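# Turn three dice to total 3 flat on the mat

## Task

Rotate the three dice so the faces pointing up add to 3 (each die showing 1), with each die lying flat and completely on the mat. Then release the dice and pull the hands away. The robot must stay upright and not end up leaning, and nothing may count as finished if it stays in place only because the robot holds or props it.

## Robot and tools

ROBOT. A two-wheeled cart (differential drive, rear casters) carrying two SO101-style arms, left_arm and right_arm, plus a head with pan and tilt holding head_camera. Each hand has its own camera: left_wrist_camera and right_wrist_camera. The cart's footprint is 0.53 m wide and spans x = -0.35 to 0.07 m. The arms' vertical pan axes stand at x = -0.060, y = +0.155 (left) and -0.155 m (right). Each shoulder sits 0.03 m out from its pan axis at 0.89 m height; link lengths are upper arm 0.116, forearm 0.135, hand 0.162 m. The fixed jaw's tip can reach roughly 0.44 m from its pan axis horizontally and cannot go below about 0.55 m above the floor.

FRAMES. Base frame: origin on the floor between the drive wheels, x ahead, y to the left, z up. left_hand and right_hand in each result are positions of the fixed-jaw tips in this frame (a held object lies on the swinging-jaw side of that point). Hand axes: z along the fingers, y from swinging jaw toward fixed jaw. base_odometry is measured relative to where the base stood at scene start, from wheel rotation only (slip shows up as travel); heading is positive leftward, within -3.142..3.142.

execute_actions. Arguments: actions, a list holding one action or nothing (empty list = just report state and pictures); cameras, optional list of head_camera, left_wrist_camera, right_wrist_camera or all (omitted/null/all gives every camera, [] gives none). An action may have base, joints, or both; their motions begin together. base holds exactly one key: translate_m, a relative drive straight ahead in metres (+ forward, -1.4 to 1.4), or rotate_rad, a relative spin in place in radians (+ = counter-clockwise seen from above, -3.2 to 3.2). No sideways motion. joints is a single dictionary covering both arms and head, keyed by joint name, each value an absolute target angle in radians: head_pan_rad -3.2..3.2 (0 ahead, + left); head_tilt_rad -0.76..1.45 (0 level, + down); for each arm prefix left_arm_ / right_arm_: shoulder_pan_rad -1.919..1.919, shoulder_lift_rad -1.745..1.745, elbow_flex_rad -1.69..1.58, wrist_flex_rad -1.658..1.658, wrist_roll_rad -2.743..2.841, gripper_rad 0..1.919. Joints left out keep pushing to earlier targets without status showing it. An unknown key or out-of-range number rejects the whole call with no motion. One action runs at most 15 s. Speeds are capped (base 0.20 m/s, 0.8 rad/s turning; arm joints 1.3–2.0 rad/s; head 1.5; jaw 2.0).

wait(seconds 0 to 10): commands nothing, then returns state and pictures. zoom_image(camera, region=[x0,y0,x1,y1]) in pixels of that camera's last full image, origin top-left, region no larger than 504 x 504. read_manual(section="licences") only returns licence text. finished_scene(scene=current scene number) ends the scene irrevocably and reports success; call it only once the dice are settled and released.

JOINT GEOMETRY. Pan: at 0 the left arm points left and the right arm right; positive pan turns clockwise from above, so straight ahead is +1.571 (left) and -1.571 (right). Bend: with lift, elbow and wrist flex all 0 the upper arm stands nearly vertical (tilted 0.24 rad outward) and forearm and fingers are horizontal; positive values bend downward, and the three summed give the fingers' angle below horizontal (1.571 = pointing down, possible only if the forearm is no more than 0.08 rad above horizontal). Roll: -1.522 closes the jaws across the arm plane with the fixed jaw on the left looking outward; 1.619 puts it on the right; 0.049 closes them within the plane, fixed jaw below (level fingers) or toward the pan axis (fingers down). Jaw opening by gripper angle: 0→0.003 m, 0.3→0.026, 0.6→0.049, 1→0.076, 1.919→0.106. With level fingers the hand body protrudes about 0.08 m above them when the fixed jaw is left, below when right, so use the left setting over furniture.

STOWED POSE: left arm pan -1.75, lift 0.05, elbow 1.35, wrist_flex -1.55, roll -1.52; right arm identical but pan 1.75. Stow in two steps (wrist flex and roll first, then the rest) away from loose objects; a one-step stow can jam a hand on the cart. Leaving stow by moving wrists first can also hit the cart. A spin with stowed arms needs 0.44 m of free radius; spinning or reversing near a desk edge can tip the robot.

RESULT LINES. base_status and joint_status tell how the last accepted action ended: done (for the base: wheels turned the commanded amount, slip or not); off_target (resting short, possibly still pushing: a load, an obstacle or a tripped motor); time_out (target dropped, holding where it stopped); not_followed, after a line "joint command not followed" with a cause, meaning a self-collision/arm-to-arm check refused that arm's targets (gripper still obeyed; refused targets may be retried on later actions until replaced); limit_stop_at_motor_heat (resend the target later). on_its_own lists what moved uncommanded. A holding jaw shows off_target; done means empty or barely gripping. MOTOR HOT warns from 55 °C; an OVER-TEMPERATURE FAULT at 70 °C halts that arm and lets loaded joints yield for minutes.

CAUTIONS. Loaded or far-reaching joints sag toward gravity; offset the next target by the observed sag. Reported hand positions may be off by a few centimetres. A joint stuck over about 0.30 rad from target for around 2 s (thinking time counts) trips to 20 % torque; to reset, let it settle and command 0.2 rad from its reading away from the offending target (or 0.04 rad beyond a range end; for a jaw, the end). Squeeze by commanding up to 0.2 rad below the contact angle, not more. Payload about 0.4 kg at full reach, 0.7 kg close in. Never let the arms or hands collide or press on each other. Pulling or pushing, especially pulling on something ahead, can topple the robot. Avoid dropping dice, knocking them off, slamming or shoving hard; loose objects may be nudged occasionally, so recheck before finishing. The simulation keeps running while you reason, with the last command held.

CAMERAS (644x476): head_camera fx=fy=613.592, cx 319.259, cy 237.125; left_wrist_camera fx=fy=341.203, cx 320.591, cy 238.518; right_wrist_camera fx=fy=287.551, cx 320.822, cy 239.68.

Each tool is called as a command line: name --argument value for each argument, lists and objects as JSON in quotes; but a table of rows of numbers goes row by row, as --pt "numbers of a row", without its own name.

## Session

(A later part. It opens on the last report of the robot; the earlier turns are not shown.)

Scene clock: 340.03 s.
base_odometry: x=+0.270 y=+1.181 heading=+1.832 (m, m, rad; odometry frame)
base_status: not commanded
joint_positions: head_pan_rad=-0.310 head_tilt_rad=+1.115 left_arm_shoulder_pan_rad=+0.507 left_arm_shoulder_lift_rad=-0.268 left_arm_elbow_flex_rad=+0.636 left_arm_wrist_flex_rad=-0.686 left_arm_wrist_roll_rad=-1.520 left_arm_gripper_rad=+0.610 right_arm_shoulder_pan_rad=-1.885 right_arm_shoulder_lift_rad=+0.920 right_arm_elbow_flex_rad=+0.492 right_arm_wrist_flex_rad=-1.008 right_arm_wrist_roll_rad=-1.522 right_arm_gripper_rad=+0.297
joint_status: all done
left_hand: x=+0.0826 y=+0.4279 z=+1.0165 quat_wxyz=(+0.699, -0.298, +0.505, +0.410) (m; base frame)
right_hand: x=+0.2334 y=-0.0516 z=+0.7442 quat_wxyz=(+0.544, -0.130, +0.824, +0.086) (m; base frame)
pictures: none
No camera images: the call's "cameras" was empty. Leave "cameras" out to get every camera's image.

execute_actions --actions '[{"joints": {"right_arm_gripper_rad": 0.65}}]' --cameras '[]'

execute_actions --actions '[{"joints": {"right_arm_shoulder_pan_rad": -1.915}}]' --cameras '["right_wrist_camera"]'

execute_actions --actions '[{"joints": {"right_arm_shoulder_lift_rad": 0.3}}]' --cameras '[]'

execute_actions --actions '[{"base": {"translate_m": 0.04}, "joints": {"right_arm_shoulder_pan_rad": -0.63, "right_arm_elbow_flex_rad": -0.60, "right_arm_wrist_flex_rad": 1.60, "right_arm_wrist_roll_rad": -2.14, "right_arm_gripper_rad": 0.7}}]' --cameras '["head_camera"]'

execute_actions --actions '[{"joints": {"right_arm_shoulder_lift_rad": 0.815, "head_pan_rad": -1.0}}]' --cameras '["head_camera", "right_wrist_camera"]'

Scene clock: 363.10 s.
base_odometry: x=+0.270 y=+1.181 heading=+1.832 (m, m, rad; odometry frame)
base_status: not commanded
joint_positions: head_pan_rad=-0.310 head_tilt_rad=+1.115 left_arm_shoulder_pan_rad=+0.507 left_arm_shoulder_lift_rad=-0.268 left_arm_elbow_flex_rad=+0.636 left_arm_wrist_flex_rad=-0.686 left_arm_wrist_roll_rad=-1.520 left_arm_gripper_rad=+0.610 right_arm_shoulder_pan_rad=-1.885 right_arm_shoulder_lift_rad=+0.926 right_arm_elbow_flex_rad=+0.492 right_arm_wrist_flex_rad=-1.008 right_arm_wrist_roll_rad=-1.522 right_arm_gripper_rad=+0.643
joint_status: all done
left_hand: x=+0.0826 y=+0.4279 z=+1.0165 quat_wxyz=(+0.699, -0.298, +0.505, +0.410) (m; base frame)
right_hand: x=+0.2325 y=-0.0519 z=+0.7425 quat_wxyz=(+0.542, -0.131, +0.826, +0.086) (m; base frame)
pictures: none
No camera images: the call's "cameras" was empty. Leave "cameras" out to get every camera's image.

Scene clock: 363.63 s.
base_odometry: x=+0.270 y=+1.181 heading=+1.832 (m, m, rad; odometry frame)
base_status: not commanded
joint_positions: head_pan_rad=-0.310 head_tilt_rad=+1.115 left_arm_shoulder_pan_rad=+0.507 left_arm_shoulder_lift_rad=-0.268 left_arm_elbow_flex_rad=+0.636 left_arm_wrist_flex_rad=-0.686 left_arm_wrist_roll_rad=-1.520 left_arm_gripper_rad=+0.610 right_arm_shoulder_pan_rad=-1.905 right_arm_shoulder_lift_rad=+0.926 right_arm_elbow_flex_rad=+0.492 right_arm_wrist_flex_rad=-1.008 right_arm_wrist_roll_rad=-1.522 right_arm_gripper_rad=+0.644
joint_status: all done
left_hand: x=+0.0826 y=+0.4279 z=+1.0165 quat_wxyz=(+0.699, -0.298, +0.505, +0.410) (m; base frame)
right_hand: x=+0.2304 y=-0.0461 z=+0.7425 quat_wxyz=(+0.541, -0.139, +0.825, +0.091) (m; base frame)
pictures: right_wrist_camera
Images, in order (width x height): right_wrist_camera 644x476.

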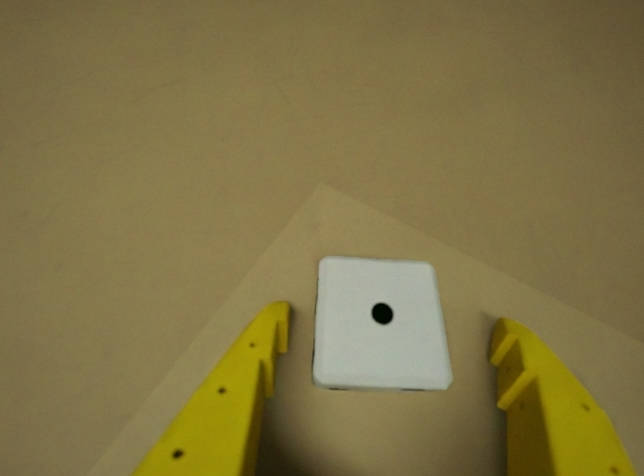

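Scene clock: 364.80 s.
base_odometry: x=+0.270 y=+1.181 heading=+1.832 (m, m, rad; odometry frame)
base_status: not commanded
joint_positions: head_pan_rad=-0.310 head_tilt_rad=+1.115 left_arm_shoulder_pan_rad=+0.507 left_arm_shoulder_lift_rad=-0.268 left_arm_elbow_flex_rad=+0.636 left_arm_wrist_flex_rad=-0.686 left_arm_wrist_roll_rad=-1.520 left_arm_gripper_rad=+0.610 right_arm_shoulder_pan_rad=-1.905 right_arm_shoulder_lift_rad=+0.357 right_arm_elbow_flex_rad=+0.492 right_arm_wrist_flex_rad=-1.008 right_arm_wrist_roll_rad=-1.522 right_arm_gripper_rad=+0.644
joint_status: all done
left_hand: x=+0.0826 y=+0.4279 z=+1.0165 quat_wxyz=(+0.699, -0.298, +0.505, +0.410) (m; base frame)
right_hand: x=+0.2659 y=-0.0338 z=+0.9171 quat_wxyz=(+0.751, -0.108, +0.640, +0.126) (m; base frame)
pictures: none
No camera images: the call's "cameras" was empty. Leave "cameras" out to get every camera's image.

Scene clock: 367.27 s.
base_odometry: x=+0.260 y=+1.220 heading=+1.832 (m, m, rad; odometry frame)
base_status: done
joint_positions: head_pan_rad=-0.310 head_tilt_rad=+1.115 left_arm_shoulder_pan_rad=+0.507 left_arm_shoulder_lift_rad=-0.268 left_arm_elbow_flex_rad=+0.636 left_arm_wrist_flex_rad=-0.686 left_arm_wrist_roll_rad=-1.520 left_arm_gripper_rad=+0.610 right_arm_shoulder_pan_rad=-0.639 right_arm_shoulder_lift_rad=+0.357 right_arm_elbow_flex_rad=-0.565 right_arm_wrist_flex_rad=+1.591 right_arm_wrist_roll_rad=-2.128 right_arm_gripper_rad=+0.694
joint_status: all done
left_hand: x=+0.0826 y=+0.4279 z=+1.0165 quat_wxyz=(+0.699, -0.298, +0.505, +0.410) (m; base frame)
right_hand: x=+0.1010 y=-0.3608 z=+0.8657 quat_wxyz=(+0.093, +0.692, +0.716, -0.015) (m; base frame)
pictures: head_camera
Images, in order (width x height): head_camera 644x476.

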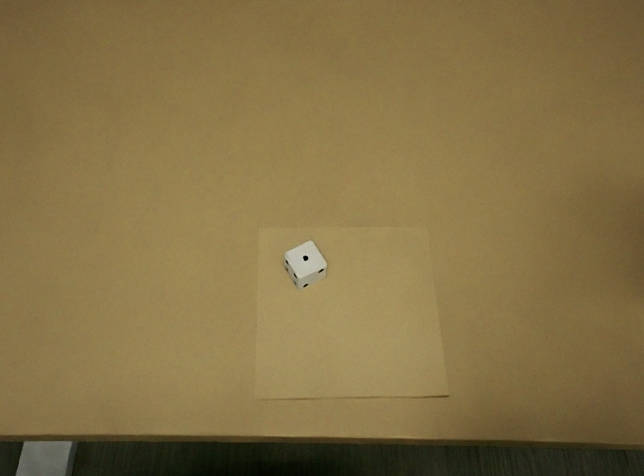

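Scene clock: 368.53 s.
base_odometry: x=+0.260 y=+1.220 heading=+1.832 (m, m, rad; odometry frame)
base_status: not commanded
joint_positions: head_pan_rad=-0.990 head_tilt_rad=+1.115 left_arm_shoulder_pan_rad=+0.507 left_arm_shoulder_lift_rad=-0.268 left_arm_elbow_flex_rad=+0.636 left_arm_wrist_flex_rad=-0.686 left_arm_wrist_roll_rad=-1.520 left_arm_gripper_rad=+0.610 right_arm_shoulder_pan_rad=-0.639 right_arm_shoulder_lift_rad=+0.828 right_arm_elbow_flex_rad=-0.568 right_arm_wrist_flex_rad=+1.591 right_arm_wrist_roll_rad=-2.128 right_arm_gripper_rad=+0.694
joint_status: all done
left_hand: x=+0.0826 y=+0.4279 z=+1.0165 quat_wxyz=(+0.699, -0.298, +0.505, +0.410) (m; base frame)
right_hand: x=+0.0787 y=-0.3308 z=+0.7644 quat_wxyz=(-0.137, +0.689, +0.712, +0.023) (m; base frame)
pictures: head_camera, right_wrist_camera
Images, in order (width x height): head_camera 644x476, right_wrist_camera 644x476.

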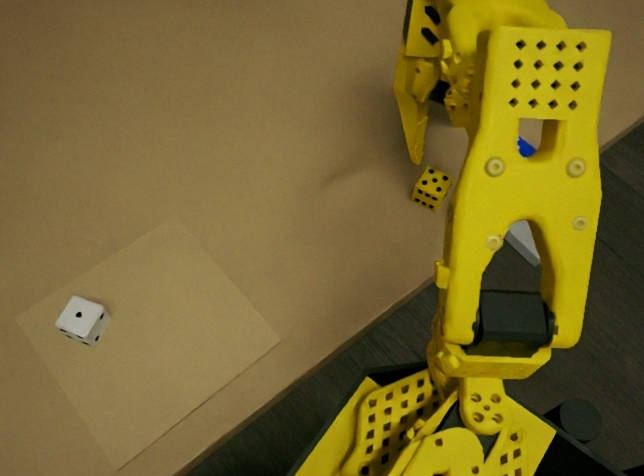

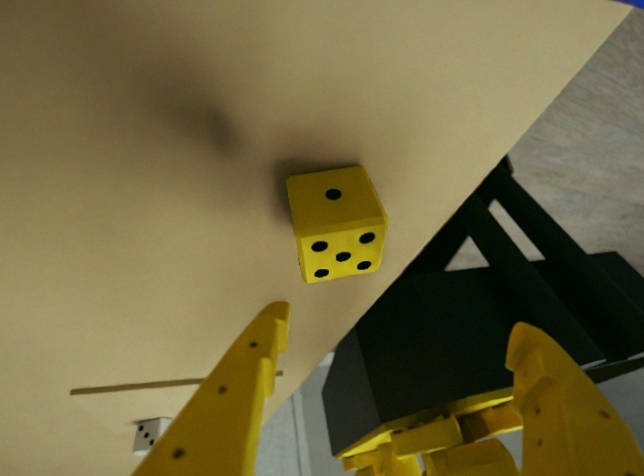

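execute_actions --actions '[{"joints": {"right_arm_shoulder_lift_rad": 0.93, "right_arm_elbow_flex_rad": -0.65, "right_arm_wrist_flex_rad": 1.513, "right_arm_wrist_roll_rad": -2.04}}]' --cameras '["head_camera", "right_wrist_camera"]'

Scene clock: 394.93 s.
base_odometry: x=+0.260 y=+1.220 heading=+1.832 (m, m, rad; odometry frame)
base_status: not commanded
joint_positions: head_pan_rad=-0.990 head_tilt_rad=+1.115 left_arm_shoulder_pan_rad=+0.507 left_arm_shoulder_lift_rad=-0.268 left_arm_elbow_flex_rad=+0.636 left_arm_wrist_flex_rad=-0.686 left_arm_wrist_roll_rad=-1.520 left_arm_gripper_rad=+0.610 right_arm_shoulder_pan_rad=-0.639 right_arm_shoulder_lift_rad=+0.945 right_arm_elbow_flex_rad=-0.621 right_arm_wrist_flex_rad=+1.522 right_arm_wrist_roll_rad=-2.051 right_arm_gripper_rad=+0.694
joint_status: all done
left_hand: x=+0.0826 y=+0.4279 z=+1.0165 quat_wxyz=(+0.699, -0.298, +0.505, +0.410) (m; base frame)
right_hand: x=+0.0812 y=-0.3337 z=+0.7437 quat_wxyz=(-0.134, +0.661, +0.738, +0.027) (m; base frame)
pictures: head_camera, right_wrist_camera
Images, in order (width x height): head_camera 644x476, right_wrist_camera 644x476.

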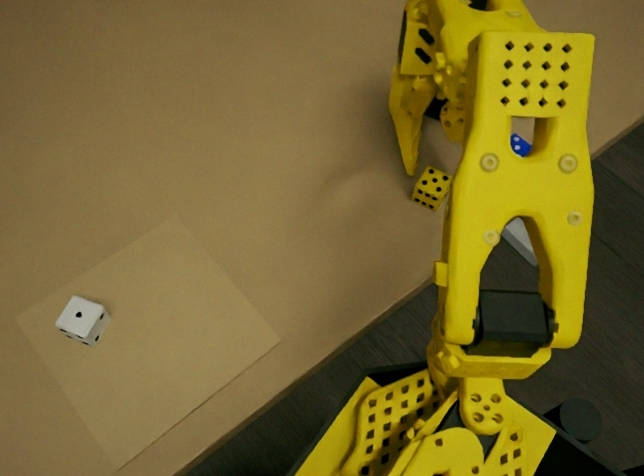

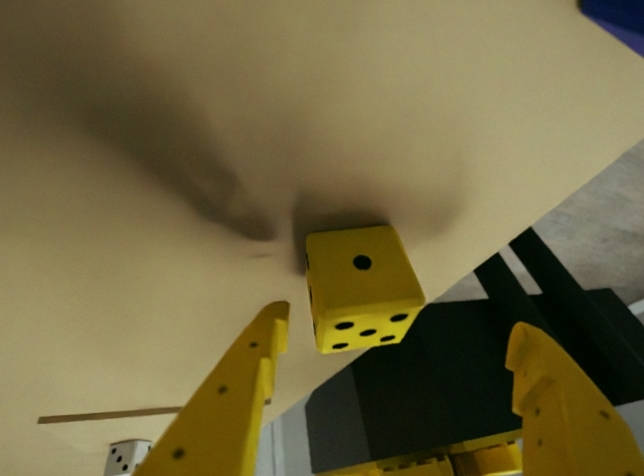

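execute_actions --actions '[{"joints": {"right_arm_shoulder_lift_rad": 0.985}}]' --cameras '["right_wrist_camera"]'

Scene clock: 404.40 s.
base_odometry: x=+0.260 y=+1.220 heading=+1.832 (m, m, rad; odometry frame)
base_status: not commanded
joint_positions: head_pan_rad=-0.990 head_tilt_rad=+1.115 left_arm_shoulder_pan_rad=+0.507 left_arm_shoulder_lift_rad=-0.268 left_arm_elbow_flex_rad=+0.636 left_arm_wrist_flex_rad=-0.686 left_arm_wrist_roll_rad=-1.520 left_arm_gripper_rad=+0.610 right_arm_shoulder_pan_rad=-0.639 right_arm_shoulder_lift_rad=+1.000 right_arm_elbow_flex_rad=-0.622 right_arm_wrist_flex_rad=+1.522 right_arm_wrist_roll_rad=-2.051 right_arm_gripper_rad=+0.694
joint_status: all done
left_hand: x=+0.0826 y=+0.4279 z=+1.0165 quat_wxyz=(+0.699, -0.298, +0.505, +0.410) (m; base frame)
right_hand: x=+0.0762 y=-0.3270 z=+0.7332 quat_wxyz=(-0.160, +0.658, +0.735, +0.033) (m; base frame)
pictures: right_wrist_camera
Images, in order (width x height): right_wrist_camera 644x476.

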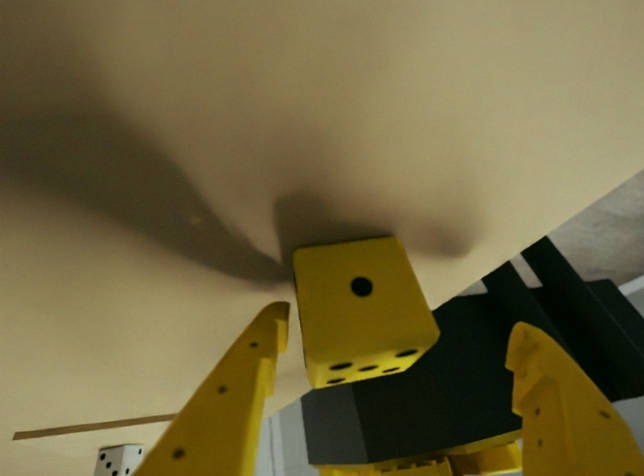

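execute_actions --actions '[{"joints": {"right_arm_gripper_rad": 0.11}}]' --cameras '["right_wrist_camera"]'

Scene clock: 408.30 s.
base_odometry: x=+0.260 y=+1.220 heading=+1.832 (m, m, rad; odometry frame)
base_status: not commanded
joint_positions: head_pan_rad=-0.990 head_tilt_rad=+1.115 left_arm_shoulder_pan_rad=+0.507 left_arm_shoulder_lift_rad=-0.268 left_arm_elbow_flex_rad=+0.636 left_arm_wrist_flex_rad=-0.686 left_arm_wrist_roll_rad=-1.520 left_arm_gripper_rad=+0.610 right_arm_shoulder_pan_rad=-0.639 right_arm_shoulder_lift_rad=+1.000 right_arm_elbow_flex_rad=-0.622 right_arm_wrist_flex_rad=+1.522 right_arm_wrist_roll_rad=-2.051 right_arm_gripper_rad=+0.297
joint_status: right_arm_gripper_rad off_target (ended at +0.297, target +0.110)
left_hand: x=+0.0826 y=+0.4279 z=+1.0165 quat_wxyz=(+0.699, -0.298, +0.505, +0.410) (m; base frame)
right_hand: x=+0.0762 y=-0.3270 z=+0.7332 quat_wxyz=(-0.160, +0.658, +0.735, +0.033) (m; base frame)
pictures: right_wrist_camera
Images, in order (width x height): right_wrist_camera 644x476.

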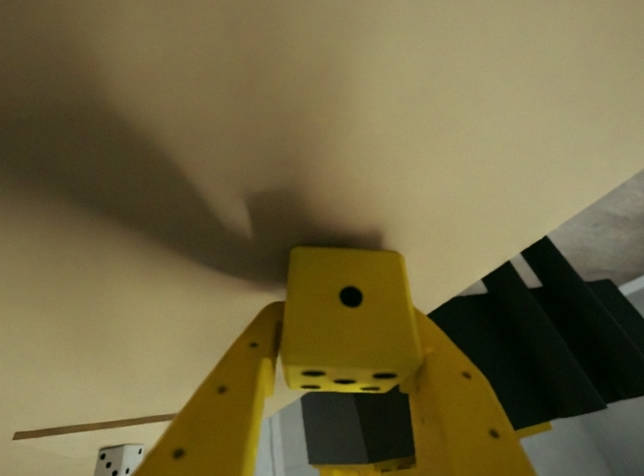

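execute_actions --actions '[{"joints": {"right_arm_shoulder_lift_rad": 0.5}}]' --cameras '[]'

execute_actions --actions '[{"base": {"translate_m": -0.075}, "joints": {"right_arm_wrist_flex_rad": -1.02, "right_arm_wrist_roll_rad": -1.51, "right_arm_shoulder_pan_rad": -1.692, "head_pan_rad": -0.3, "head_tilt_rad": 1.05}}]' --cameras '[]'

execute_actions --actions '[{"joints": {"right_arm_shoulder_lift_rad": 0.85, "right_arm_elbow_flex_rad": 0.50}}]' --cameras '["head_camera", "right_wrist_camera"]'

Scene clock: 422.23 s.
base_odometry: x=+0.260 y=+1.220 heading=+1.832 (m, m, rad; odometry frame)
base_status: not commanded
joint_positions: head_pan_rad=-0.990 head_tilt_rad=+1.115 left_arm_shoulder_pan_rad=+0.507 left_arm_shoulder_lift_rad=-0.268 left_arm_elbow_flex_rad=+0.636 left_arm_wrist_flex_rad=-0.686 left_arm_wrist_roll_rad=-1.520 left_arm_gripper_rad=+0.610 right_arm_shoulder_pan_rad=-0.639 right_arm_shoulder_lift_rad=+0.561 right_arm_elbow_flex_rad=-0.622 right_arm_wrist_flex_rad=+1.522 right_arm_wrist_roll_rad=-2.051 right_arm_gripper_rad=+0.297
joint_status: all done
left_hand: x=+0.0826 y=+0.4279 z=+1.0165 quat_wxyz=(+0.699, -0.298, +0.505, +0.410) (m; base frame)
right_hand: x=+0.1063 y=-0.3675 z=+0.8286 quat_wxyz=(+0.054, +0.666, +0.744, -0.011) (m; base frame)
pictures: none
No camera images: the call's "cameras" was empty. Leave "cameras" out to get every camera's image.

Scene clock: 424.67 s.
base_odometry: x=+0.279 y=+1.148 heading=+1.832 (m, m, rad; odometry frame)
base_status: done
joint_positions: head_pan_rad=-0.310 head_tilt_rad=+1.065 left_arm_shoulder_pan_rad=+0.507 left_arm_shoulder_lift_rad=-0.268 left_arm_elbow_flex_rad=+0.636 left_arm_wrist_flex_rad=-0.686 left_arm_wrist_roll_rad=-1.520 left_arm_gripper_rad=+0.610 right_arm_shoulder_pan_rad=-1.684 right_arm_shoulder_lift_rad=+0.561 right_arm_elbow_flex_rad=-0.622 right_arm_wrist_flex_rad=-1.005 right_arm_wrist_roll_rad=-1.522 right_arm_gripper_rad=+0.297
joint_status: all done
left_hand: x=+0.0826 y=+0.4279 z=+1.0165 quat_wxyz=(+0.699, -0.298, +0.505, +0.410) (m; base frame)
right_hand: x=+0.2633 y=-0.1106 z=+1.1282 quat_wxyz=(+0.967, -0.014, +0.249, +0.055) (m; base frame)
pictures: none
No camera images: the call's "cameras" was empty. Leave "cameras" out to get every camera's image.

Scene clock: 426.13 s.
base_odometry: x=+0.279 y=+1.148 heading=+1.832 (m, m, rad; odometry frame)
base_status: not commanded
joint_positions: head_pan_rad=-0.310 head_tilt_rad=+1.065 left_arm_shoulder_pan_rad=+0.507 left_arm_shoulder_lift_rad=-0.268 left_arm_elbow_flex_rad=+0.636 left_arm_wrist_flex_rad=-0.686 left_arm_wrist_roll_rad=-1.520 left_arm_gripper_rad=+0.610 right_arm_shoulder_pan_rad=-1.684 right_arm_shoulder_lift_rad=+0.871 right_arm_elbow_flex_rad=+0.499 right_arm_wrist_flex_rad=-1.007 right_arm_wrist_roll_rad=-1.522 right_arm_gripper_rad=+0.297
joint_status: all done
left_hand: x=+0.0826 y=+0.4279 z=+1.0165 quat_wxyz=(+0.699, -0.298, +0.505, +0.410) (m; base frame)
right_hand: x=+0.2536 y=-0.1117 z=+0.7566 quat_wxyz=(+0.567, -0.046, +0.822, +0.032) (m; base frame)
pictures: head_camera, right_wrist_camera
Images, in order (width x height): head_camera 644x476, right_wrist_camera 644x476.

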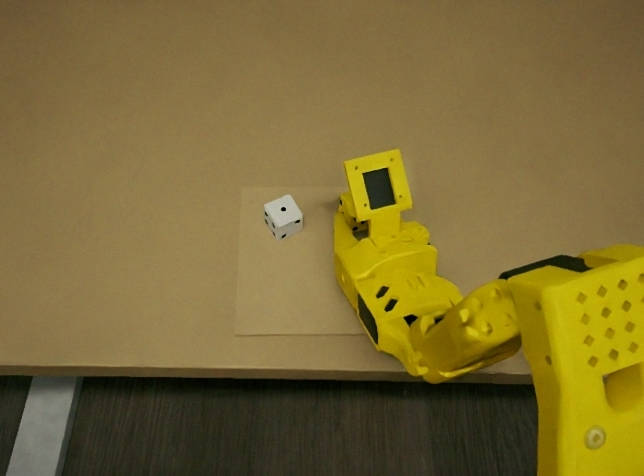

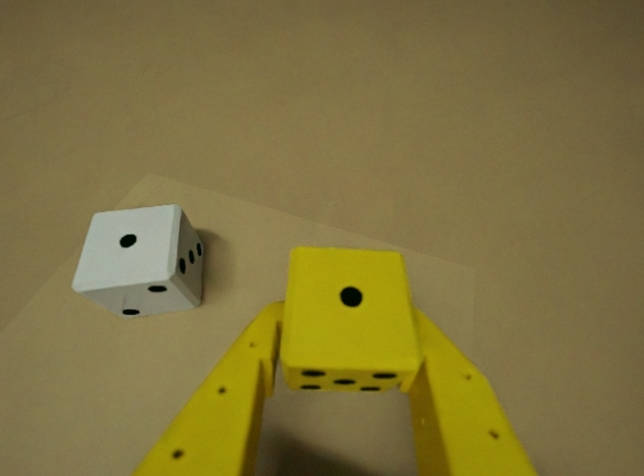

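execute_actions --actions '[{"joints": {"right_arm_shoulder_lift_rad": 0.90}}]' --cameras '[]'

execute_actions --actions '[{"joints": {"right_arm_shoulder_lift_rad": 0.92}}]' --cameras '["right_wrist_camera"]'

Scene clock: 432.07 s.
base_odometry: x=+0.279 y=+1.148 heading=+1.832 (m, m, rad; odometry frame)
base_status: not commanded
joint_positions: head_pan_rad=-0.310 head_tilt_rad=+1.065 left_arm_shoulder_pan_rad=+0.507 left_arm_shoulder_lift_rad=-0.268 left_arm_elbow_flex_rad=+0.636 left_arm_wrist_flex_rad=-0.686 left_arm_wrist_roll_rad=-1.520 left_arm_gripper_rad=+0.610 right_arm_shoulder_pan_rad=-1.684 right_arm_shoulder_lift_rad=+0.911 right_arm_elbow_flex_rad=+0.499 right_arm_wrist_flex_rad=-1.007 right_arm_wrist_roll_rad=-1.522 right_arm_gripper_rad=+0.297
joint_status: all done
left_hand: x=+0.0826 y=+0.4279 z=+1.0165 quat_wxyz=(+0.699, -0.298, +0.505, +0.410) (m; base frame)
right_hand: x=+0.2479 y=-0.1123 z=+0.7453 quat_wxyz=(+0.550, -0.047, +0.833, +0.031) (m; base frame)
pictures: none
No camera images: the call's "cameras" was empty. Leave "cameras" out to get every camera's image.

Scene clock: 432.50 s.
base_odometry: x=+0.279 y=+1.148 heading=+1.832 (m, m, rad; odometry frame)
base_status: not commanded
joint_positions: head_pan_rad=-0.310 head_tilt_rad=+1.065 left_arm_shoulder_pan_rad=+0.507 left_arm_shoulder_lift_rad=-0.268 left_arm_elbow_flex_rad=+0.636 left_arm_wrist_flex_rad=-0.686 left_arm_wrist_roll_rad=-1.520 left_arm_gripper_rad=+0.610 right_arm_shoulder_pan_rad=-1.684 right_arm_shoulder_lift_rad=+0.925 right_arm_elbow_flex_rad=+0.499 right_arm_wrist_flex_rad=-1.007 right_arm_wrist_roll_rad=-1.522 right_arm_gripper_rad=+0.297
joint_status: all done
left_hand: x=+0.0826 y=+0.4279 z=+1.0165 quat_wxyz=(+0.699, -0.298, +0.505, +0.410) (m; base frame)
right_hand: x=+0.2458 y=-0.1125 z=+0.7414 quat_wxyz=(+0.544, -0.047, +0.837, +0.031) (m; base frame)
pictures: right_wrist_camera
Images, in order (width x height): right_wrist_camera 644x476.

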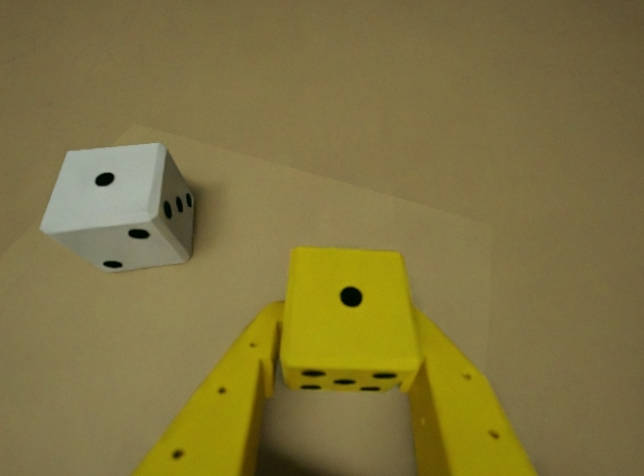

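execute_actions --actions '[{"joints": {"right_arm_shoulder_lift_rad": 0.935}}]' --cameras '[]'

Scene clock: 435.53 s.
base_odometry: x=+0.279 y=+1.148 heading=+1.832 (m, m, rad; odometry frame)
base_status: not commanded
joint_positions: head_pan_rad=-0.310 head_tilt_rad=+1.065 left_arm_shoulder_pan_rad=+0.507 left_arm_shoulder_lift_rad=-0.268 left_arm_elbow_flex_rad=+0.636 left_arm_wrist_flex_rad=-0.686 left_arm_wrist_roll_rad=-1.520 left_arm_gripper_rad=+0.610 right_arm_shoulder_pan_rad=-1.684 right_arm_shoulder_lift_rad=+0.932 right_arm_elbow_flex_rad=+0.499 right_arm_wrist_flex_rad=-1.014 right_arm_wrist_roll_rad=-1.522 right_arm_gripper_rad=+0.297
joint_status: all done
left_hand: x=+0.0826 y=+0.4279 z=+1.0165 quat_wxyz=(+0.699, -0.298, +0.505, +0.410) (m; base frame)
right_hand: x=+0.2451 y=-0.1126 z=+0.7404 quat_wxyz=(+0.544, -0.047, +0.837, +0.031) (m; base frame)
pictures: none
No camera images: the call's "cameras" was empty. Leave "cameras" out to get every camera's image.

execute_actions --actions '[{"joints": {"right_arm_gripper_rad": 0.65}}]' --cameras '[]'

execute_actions --actions '[{"joints": {"right_arm_shoulder_pan_rad": -1.712}}]' --cameras '["right_wrist_camera"]'

execute_actions --actions '[{"joints": {"right_arm_shoulder_lift_rad": 0.0}}]' --cameras '[]'

execute_actions --actions '[{"base": {"translate_m": 0.075}, "joints": {"right_arm_shoulder_pan_rad": -0.29, "right_arm_elbow_flex_rad": 0.515, "right_arm_wrist_flex_rad": 0.555, "right_arm_wrist_roll_rad": 1.09, "right_arm_gripper_rad": 0.7}}]' --cameras '["head_camera"]'

execute_actions --actions '[{"joints": {"right_arm_shoulder_lift_rad": 0.148, "head_pan_rad": -1.2, "head_tilt_rad": 0.95}}]' --cameras '["head_camera", "right_wrist_camera"]'

Scene clock: 456.40 s.
base_odometry: x=+0.279 y=+1.148 heading=+1.832 (m, m, rad; odometry frame)
base_status: not commanded
joint_positions: head_pan_rad=-0.310 head_tilt_rad=+1.065 left_arm_shoulder_pan_rad=+0.507 left_arm_shoulder_lift_rad=-0.268 left_arm_elbow_flex_rad=+0.636 left_arm_wrist_flex_rad=-0.686 left_arm_wrist_roll_rad=-1.520 left_arm_gripper_rad=+0.610 right_arm_shoulder_pan_rad=-1.685 right_arm_shoulder_lift_rad=+0.942 right_arm_elbow_flex_rad=+0.499 right_arm_wrist_flex_rad=-1.014 right_arm_wrist_roll_rad=-1.522 right_arm_gripper_rad=+0.642
joint_status: all done
left_hand: x=+0.0826 y=+0.4279 z=+1.0165 quat_wxyz=(+0.699, -0.298, +0.505, +0.410) (m; base frame)
right_hand: x=+0.2437 y=-0.1123 z=+0.7378 quat_wxyz=(+0.540, -0.048, +0.839, +0.031) (m; base frame)
pictures: none
No camera images: the call's "cameras" was empty. Leave "cameras" out to get every camera's image.

Scene clock: 456.93 s.
base_odometry: x=+0.279 y=+1.148 heading=+1.832 (m, m, rad; odometry frame)
base_status: not commanded
joint_positions: head_pan_rad=-0.310 head_tilt_rad=+1.065 left_arm_shoulder_pan_rad=+0.507 left_arm_shoulder_lift_rad=-0.268 left_arm_elbow_flex_rad=+0.636 left_arm_wrist_flex_rad=-0.686 left_arm_wrist_roll_rad=-1.520 left_arm_gripper_rad=+0.610 right_arm_shoulder_pan_rad=-1.701 right_arm_shoulder_lift_rad=+0.942 right_arm_elbow_flex_rad=+0.499 right_arm_wrist_flex_rad=-1.014 right_arm_wrist_roll_rad=-1.522 right_arm_gripper_rad=+0.644
joint_status: all done
left_hand: x=+0.0826 y=+0.4279 z=+1.0165 quat_wxyz=(+0.699, -0.298, +0.505, +0.410) (m; base frame)
right_hand: x=+0.2430 y=-0.1077 z=+0.7378 quat_wxyz=(+0.540, -0.055, +0.839, +0.035) (m; base frame)
pictures: right_wrist_camera
Images, in order (width x height): right_wrist_camera 644x476.

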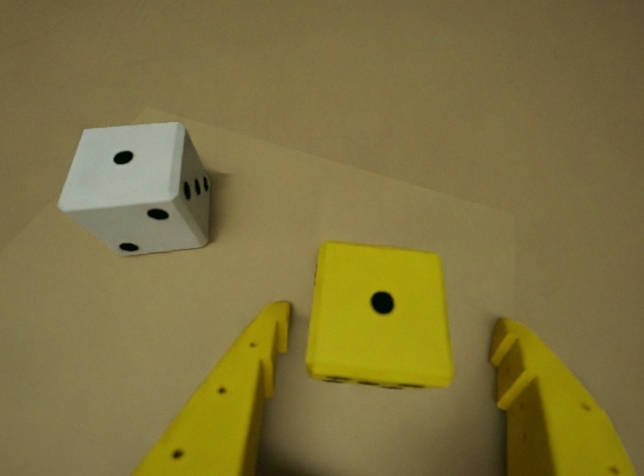

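Scene clock: 458.30 s.
base_odometry: x=+0.279 y=+1.148 heading=+1.832 (m, m, rad; odometry frame)
base_status: not commanded
joint_positions: head_pan_rad=-0.310 head_tilt_rad=+1.065 left_arm_shoulder_pan_rad=+0.507 left_arm_shoulder_lift_rad=-0.268 left_arm_elbow_flex_rad=+0.636 left_arm_wrist_flex_rad=-0.686 left_arm_wrist_roll_rad=-1.520 left_arm_gripper_rad=+0.610 right_arm_shoulder_pan_rad=-1.702 right_arm_shoulder_lift_rad=+0.052 right_arm_elbow_flex_rad=+0.502 right_arm_wrist_flex_rad=-1.014 right_arm_wrist_roll_rad=-1.522 right_arm_gripper_rad=+0.644
joint_status: all done
left_hand: x=+0.0826 y=+0.4279 z=+1.0165 quat_wxyz=(+0.699, -0.298, +0.505, +0.410) (m; base frame)
right_hand: x=+0.2618 y=-0.1047 z=+1.0094 quat_wxyz=(+0.848, -0.035, +0.526, +0.056) (m; base frame)
pictures: none
No camera images: the call's "cameras" was empty. Leave "cameras" out to get every camera's image.

Scene clock: 461.07 s.
base_odometry: x=+0.260 y=+1.220 heading=+1.832 (m, m, rad; odometry frame)
base_status: done
joint_positions: head_pan_rad=-0.310 head_tilt_rad=+1.065 left_arm_shoulder_pan_rad=+0.507 left_arm_shoulder_lift_rad=-0.268 left_arm_elbow_flex_rad=+0.636 left_arm_wrist_flex_rad=-0.686 left_arm_wrist_roll_rad=-1.520 left_arm_gripper_rad=+0.610 right_arm_shoulder_pan_rad=-0.300 right_arm_shoulder_lift_rad=+0.047 right_arm_elbow_flex_rad=+0.518 right_arm_wrist_flex_rad=+0.547 right_arm_wrist_roll_rad=+1.078 right_arm_gripper_rad=+0.694
joint_status: all done
left_hand: x=+0.0826 y=+0.4279 z=+1.0165 quat_wxyz=(+0.699, -0.298, +0.505, +0.410) (m; base frame)
right_hand: x=+0.0065 y=-0.3940 z=+0.7916 quat_wxyz=(-0.081, -0.601, +0.767, -0.212) (m; base frame)
pictures: head_camera
Images, in order (width x height): head_camera 644x476.

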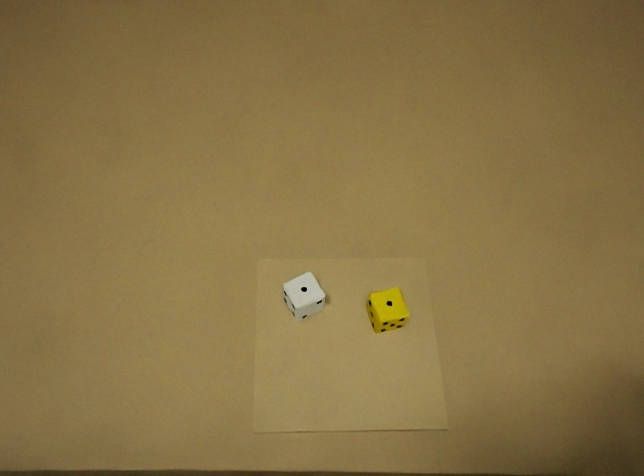

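Scene clock: 462.47 s.
base_odometry: x=+0.260 y=+1.220 heading=+1.832 (m, m, rad; odometry frame)
base_status: not commanded
joint_positions: head_pan_rad=-1.190 head_tilt_rad=+0.965 left_arm_shoulder_pan_rad=+0.507 left_arm_shoulder_lift_rad=-0.268 left_arm_elbow_flex_rad=+0.636 left_arm_wrist_flex_rad=-0.686 left_arm_wrist_roll_rad=-1.520 left_arm_gripper_rad=+0.610 right_arm_shoulder_pan_rad=-0.300 right_arm_shoulder_lift_rad=+0.153 right_arm_elbow_flex_rad=+0.518 right_arm_wrist_flex_rad=+0.547 right_arm_wrist_roll_rad=+1.078 right_arm_gripper_rad=+0.694
joint_status: all done
left_hand: x=+0.0826 y=+0.4279 z=+1.0165 quat_wxyz=(+0.699, -0.298, +0.505, +0.410) (m; base frame)
right_hand: x=+0.0030 y=-0.3825 z=+0.7692 quat_wxyz=(-0.063, -0.607, +0.775, -0.164) (m; base frame)
pictures: head_camera, right_wrist_camera
Images, in order (width x height): head_camera 644x476, right_wrist_camera 644x476.

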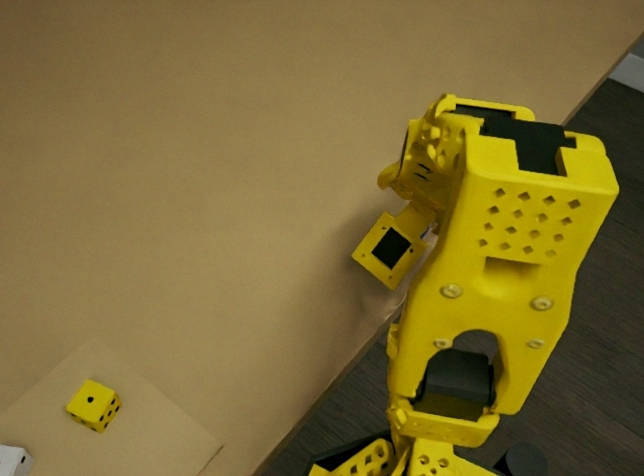

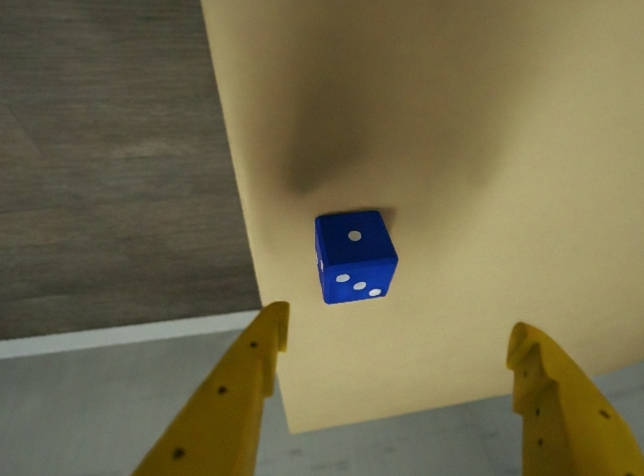

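execute_actions --actions '[]'

Scene clock: 485.17 s.
base_odometry: x=+0.260 y=+1.220 heading=+1.832 (m, m, rad; odometry frame)
base_status: not commanded
joint_positions: head_pan_rad=-1.190 head_tilt_rad=+0.965 left_arm_shoulder_pan_rad=+0.507 left_arm_shoulder_lift_rad=-0.268 left_arm_elbow_flex_rad=+0.636 left_arm_wrist_flex_rad=-0.686 left_arm_wrist_roll_rad=-1.520 left_arm_gripper_rad=+0.610 right_arm_shoulder_pan_rad=-0.300 right_arm_shoulder_lift_rad=+0.153 right_arm_elbow_flex_rad=+0.518 right_arm_wrist_flex_rad=+0.547 right_arm_wrist_roll_rad=+1.078 right_arm_gripper_rad=+0.694
joint_status: all done
left_hand: x=+0.0826 y=+0.4279 z=+1.0165 quat_wxyz=(+0.699, -0.298, +0.505, +0.410) (m; base frame)
right_hand: x=+0.0030 y=-0.3825 z=+0.7692 quat_wxyz=(-0.063, -0.607, +0.775, -0.164) (m; base frame)
pictures: head_camera, left_wrist_camera, right_wrist_camera
Images, in order (width x height): head_camera 644x476, left_wrist_camera 644x476, right_wrist_camera 644x476.

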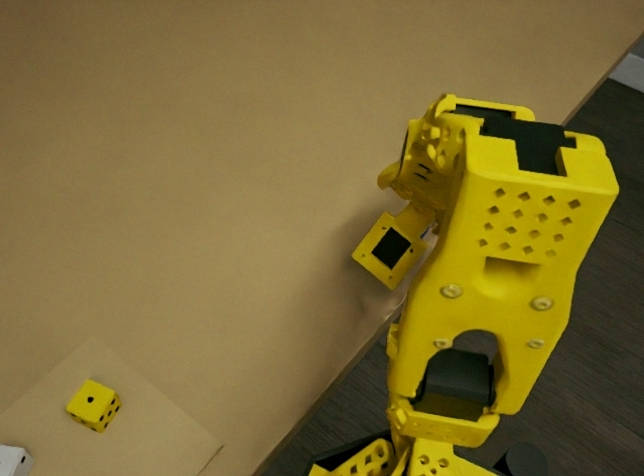

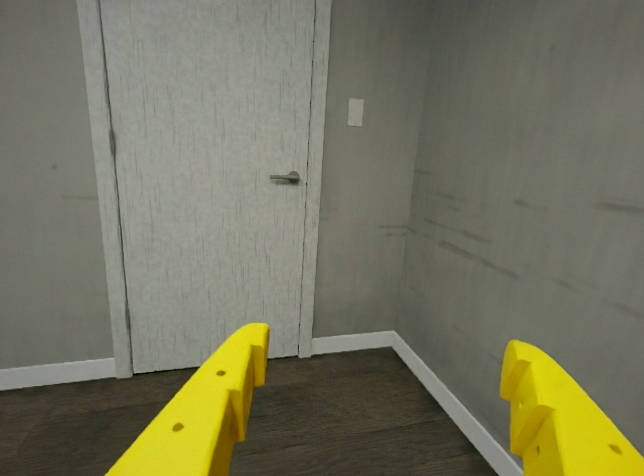

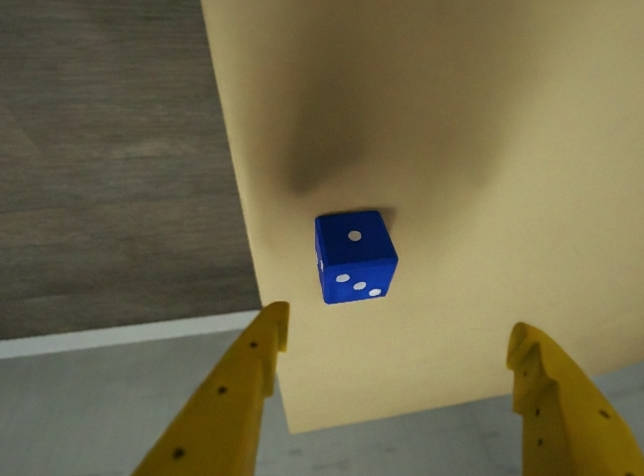

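execute_actions --actions '[{"joints": {"right_arm_shoulder_lift_rad": 0.309, "right_arm_elbow_flex_rad": 0.41, "right_arm_wrist_flex_rad": 0.445}}]' --cameras '["right_wrist_camera", "head_camera"]'

Scene clock: 519.20 s.
base_odometry: x=+0.260 y=+1.220 heading=+1.832 (m, m, rad; odometry frame)
base_status: not commanded
joint_positions: head_pan_rad=-1.190 head_tilt_rad=+0.965 left_arm_shoulder_pan_rad=+0.507 left_arm_shoulder_lift_rad=-0.268 left_arm_elbow_flex_rad=+0.636 left_arm_wrist_flex_rad=-0.686 left_arm_wrist_roll_rad=-1.520 left_arm_gripper_rad=+0.610 right_arm_shoulder_pan_rad=-0.300 right_arm_shoulder_lift_rad=+0.316 right_arm_elbow_flex_rad=+0.441 right_arm_wrist_flex_rad=+0.458 right_arm_wrist_roll_rad=+1.078 right_arm_gripper_rad=+0.694
joint_status: all done
left_hand: x=+0.0826 y=+0.4279 z=+1.0165 quat_wxyz=(+0.699, -0.298, +0.505, +0.410) (m; base frame)
right_hand: x=+0.0059 y=-0.3920 z=+0.7516 quat_wxyz=(-0.063, -0.607, +0.775, -0.165) (m; base frame)
pictures: head_camera, right_wrist_camera
Images, in order (width x height): head_camera 644x476, right_wrist_camera 644x476.

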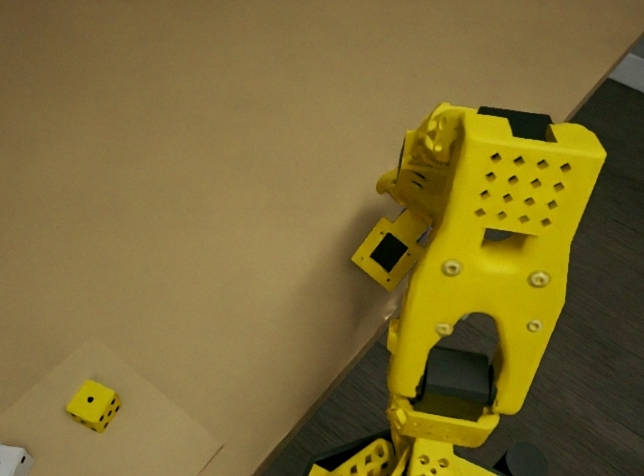

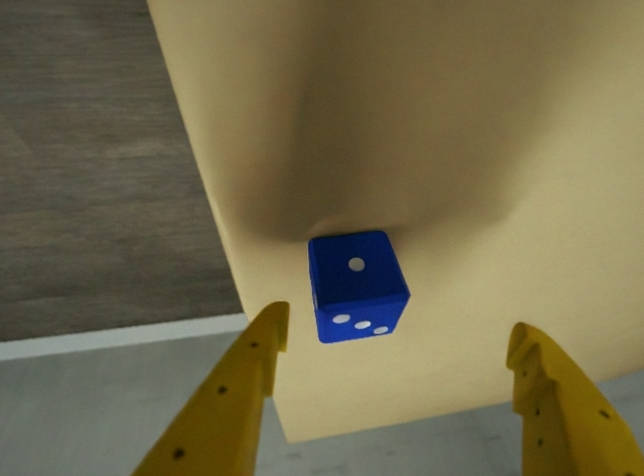

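execute_actions --actions '[{"joints": {"right_arm_shoulder_pan_rad": -0.268, "right_arm_shoulder_lift_rad": 0.505, "right_arm_elbow_flex_rad": 0.256, "right_arm_wrist_flex_rad": 0.407}}]' --cameras '["right_wrist_camera", "head_camera"]'

Scene clock: 541.53 s.
base_odometry: x=+0.260 y=+1.220 heading=+1.832 (m, m, rad; odometry frame)
base_status: not commanded
joint_positions: head_pan_rad=-1.190 head_tilt_rad=+0.965 left_arm_shoulder_pan_rad=+0.507 left_arm_shoulder_lift_rad=-0.268 left_arm_elbow_flex_rad=+0.636 left_arm_wrist_flex_rad=-0.686 left_arm_wrist_roll_rad=-1.520 left_arm_gripper_rad=+0.610 right_arm_shoulder_pan_rad=-0.277 right_arm_shoulder_lift_rad=+0.514 right_arm_elbow_flex_rad=+0.285 right_arm_wrist_flex_rad=+0.420 right_arm_wrist_roll_rad=+1.078 right_arm_gripper_rad=+0.694
joint_status: all done
left_hand: x=+0.0826 y=+0.4279 z=+1.0165 quat_wxyz=(+0.699, -0.298, +0.505, +0.410) (m; base frame)
right_hand: x=+0.0043 y=-0.4068 z=+0.7333 quat_wxyz=(-0.064, -0.598, +0.782, -0.163) (m; base frame)
pictures: head_camera, right_wrist_camera
Images, in order (width x height): head_camera 644x476, right_wrist_camera 644x476.

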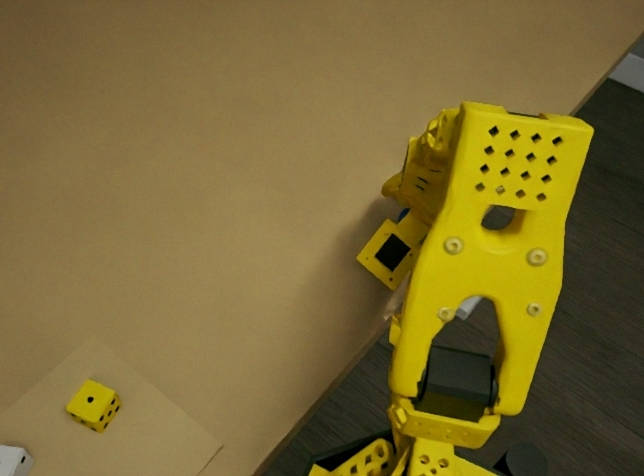

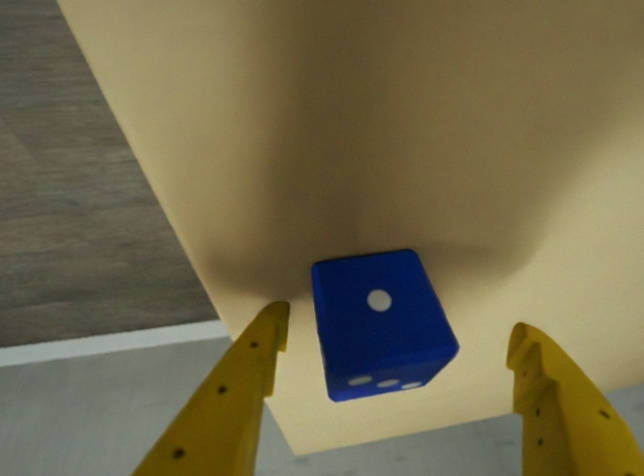

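execute_actions --actions '[{"joints": {"right_arm_gripper_rad": 0.11}}]' --cameras '["right_wrist_camera"]'

Scene clock: 546.67 s.
base_odometry: x=+0.260 y=+1.220 heading=+1.832 (m, m, rad; odometry frame)
base_status: not commanded
joint_positions: head_pan_rad=-1.190 head_tilt_rad=+0.965 left_arm_shoulder_pan_rad=+0.507 left_arm_shoulder_lift_rad=-0.268 left_arm_elbow_flex_rad=+0.636 left_arm_wrist_flex_rad=-0.686 left_arm_wrist_roll_rad=-1.520 left_arm_gripper_rad=+0.610 right_arm_shoulder_pan_rad=-0.277 right_arm_shoulder_lift_rad=+0.514 right_arm_elbow_flex_rad=+0.285 right_arm_wrist_flex_rad=+0.420 right_arm_wrist_roll_rad=+1.078 right_arm_gripper_rad=+0.296
joint_status: right_arm_gripper_rad off_target (ended at +0.296, target +0.110)
left_hand: x=+0.0826 y=+0.4279 z=+1.0165 quat_wxyz=(+0.699, -0.298, +0.505, +0.410) (m; base frame)
right_hand: x=+0.0043 y=-0.4068 z=+0.7333 quat_wxyz=(-0.064, -0.598, +0.782, -0.163) (m; base frame)
pictures: right_wrist_camera
Images, in order (width x height): right_wrist_camera 644x476.

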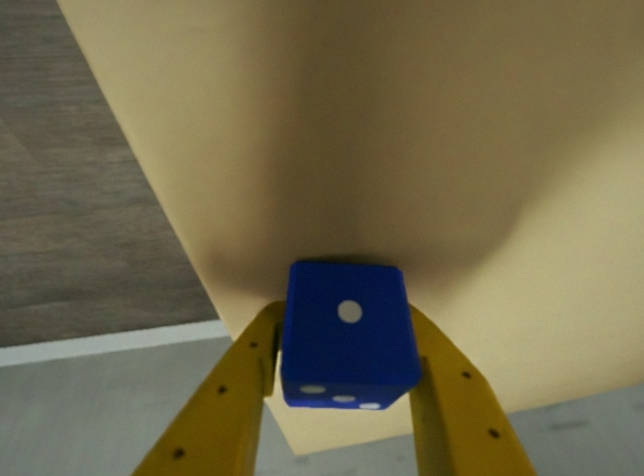

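The blue die is gripped squarely. Lifting it now.

execute_actions --actions '[{"joints": {"right_arm_shoulder_lift_rad": 0.0}}]' --cameras '["right_wrist_camera"]'

execute_actions --actions '[{"base": {"translate_m": -0.13}, "joints": {"right_arm_wrist_flex_rad": -1.05, "right_arm_wrist_roll_rad": -1.51, "right_arm_shoulder_pan_rad": -1.78, "right_arm_elbow_flex_rad": 0.5, "right_arm_shoulder_lift_rad": 0.4, "head_pan_rad": -0.25, "head_tilt_rad": 0.95}}]' --cameras '["right_wrist_camera", "head_camera"]'

Scene clock: 554.60 s.
base_odometry: x=+0.260 y=+1.220 heading=+1.832 (m, m, rad; odometry frame)
base_status: not commanded
joint_positions: head_pan_rad=-1.190 head_tilt_rad=+0.965 left_arm_shoulder_pan_rad=+0.507 left_arm_shoulder_lift_rad=-0.268 left_arm_elbow_flex_rad=+0.636 left_arm_wrist_flex_rad=-0.686 left_arm_wrist_roll_rad=-1.520 left_arm_gripper_rad=+0.610 right_arm_shoulder_pan_rad=-0.277 right_arm_shoulder_lift_rad=+0.054 right_arm_elbow_flex_rad=+0.285 right_arm_wrist_flex_rad=+0.420 right_arm_wrist_roll_rad=+1.079 right_arm_gripper_rad=+0.296
joint_status: all done
left_hand: x=+0.0826 y=+0.4279 z=+1.0165 quat_wxyz=(+0.699, -0.298, +0.505, +0.410) (m; base frame)
right_hand: x=+0.0172 y=-0.4525 z=+0.8519 quat_wxyz=(-0.145, -0.559, +0.729, -0.368) (m; base frame)
pictures: right_wrist_camera
Images, in order (width x height): right_wrist_camera 644x476.

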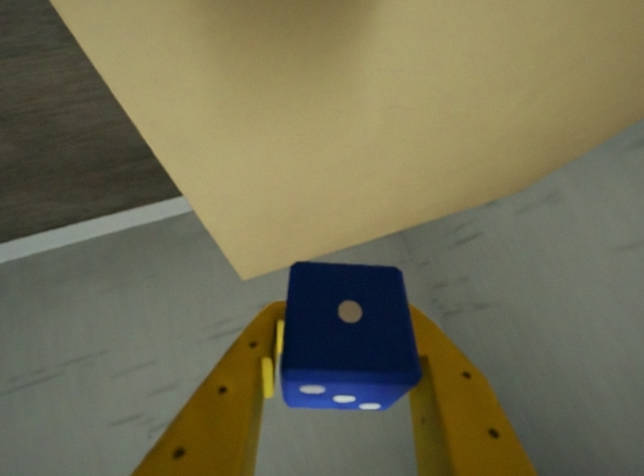

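Scene clock: 557.37 s.
base_odometry: x=+0.293 y=+1.095 heading=+1.832 (m, m, rad; odometry frame)
base_status: done
joint_positions: head_pan_rad=-0.260 head_tilt_rad=+0.965 left_arm_shoulder_pan_rad=+0.507 left_arm_shoulder_lift_rad=-0.268 left_arm_elbow_flex_rad=+0.636 left_arm_wrist_flex_rad=-0.686 left_arm_wrist_roll_rad=-1.520 left_arm_gripper_rad=+0.610 right_arm_shoulder_pan_rad=-1.771 right_arm_shoulder_lift_rad=+0.411 right_arm_elbow_flex_rad=+0.502 right_arm_wrist_flex_rad=-1.030 right_arm_wrist_roll_rad=-1.499 right_arm_gripper_rad=+0.296
joint_status: all done
left_hand: x=+0.0826 y=+0.4279 z=+1.0165 quat_wxyz=(+0.699, -0.298, +0.505, +0.410) (m; base frame)
right_hand: x=+0.2786 y=-0.0784 z=+0.9006 quat_wxyz=(+0.744, -0.074, +0.661, +0.066) (m; base frame)
pictures: head_camera, right_wrist_camera
Images, in order (width x height): head_camera 644x476, right_wrist_camera 644x476.

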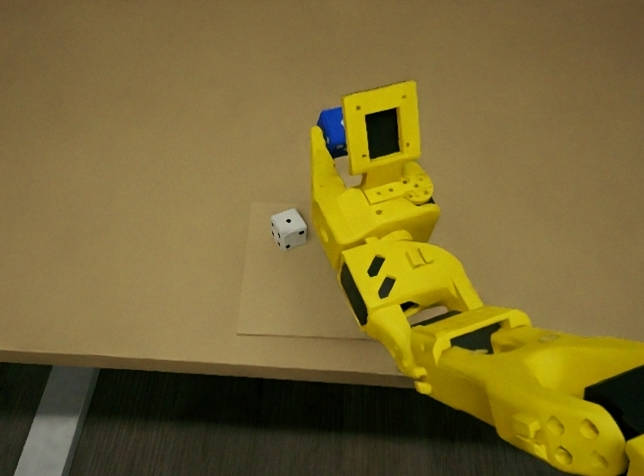

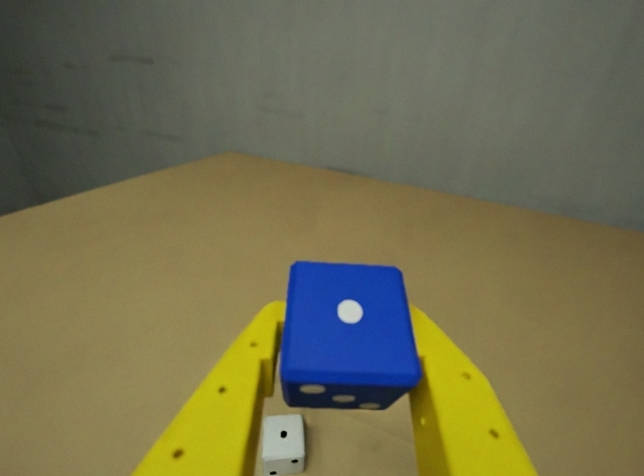

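execute_actions --actions '[{"joints": {"right_arm_shoulder_lift_rad": 0.78, "right_arm_wrist_roll_rad": -1.53}}]' --cameras '["right_wrist_camera", "head_camera"]'

Scene clock: 562.00 s.
base_odometry: x=+0.293 y=+1.095 heading=+1.832 (m, m, rad; odometry frame)
base_status: not commanded
joint_positions: head_pan_rad=-0.260 head_tilt_rad=+0.965 left_arm_shoulder_pan_rad=+0.507 left_arm_shoulder_lift_rad=-0.268 left_arm_elbow_flex_rad=+0.636 left_arm_wrist_flex_rad=-0.686 left_arm_wrist_roll_rad=-1.520 left_arm_gripper_rad=+0.610 right_arm_shoulder_pan_rad=-1.771 right_arm_shoulder_lift_rad=+0.793 right_arm_elbow_flex_rad=+0.502 right_arm_wrist_flex_rad=-1.031 right_arm_wrist_roll_rad=-1.519 right_arm_gripper_rad=+0.296
joint_status: all done
left_hand: x=+0.0826 y=+0.4279 z=+1.0165 quat_wxyz=(+0.699, -0.298, +0.505, +0.410) (m; base frame)
right_hand: x=+0.2588 y=-0.0824 z=+0.7825 quat_wxyz=(+0.605, -0.081, +0.790, +0.060) (m; base frame)
pictures: head_camera, right_wrist_camera
Images, in order (width x height): head_camera 644x476, right_wrist_camera 644x476.

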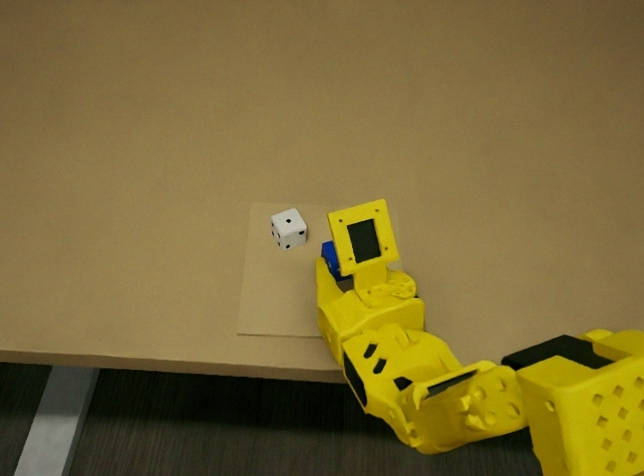

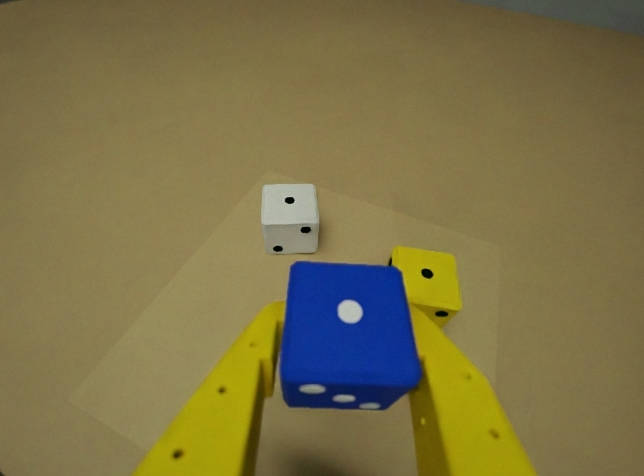

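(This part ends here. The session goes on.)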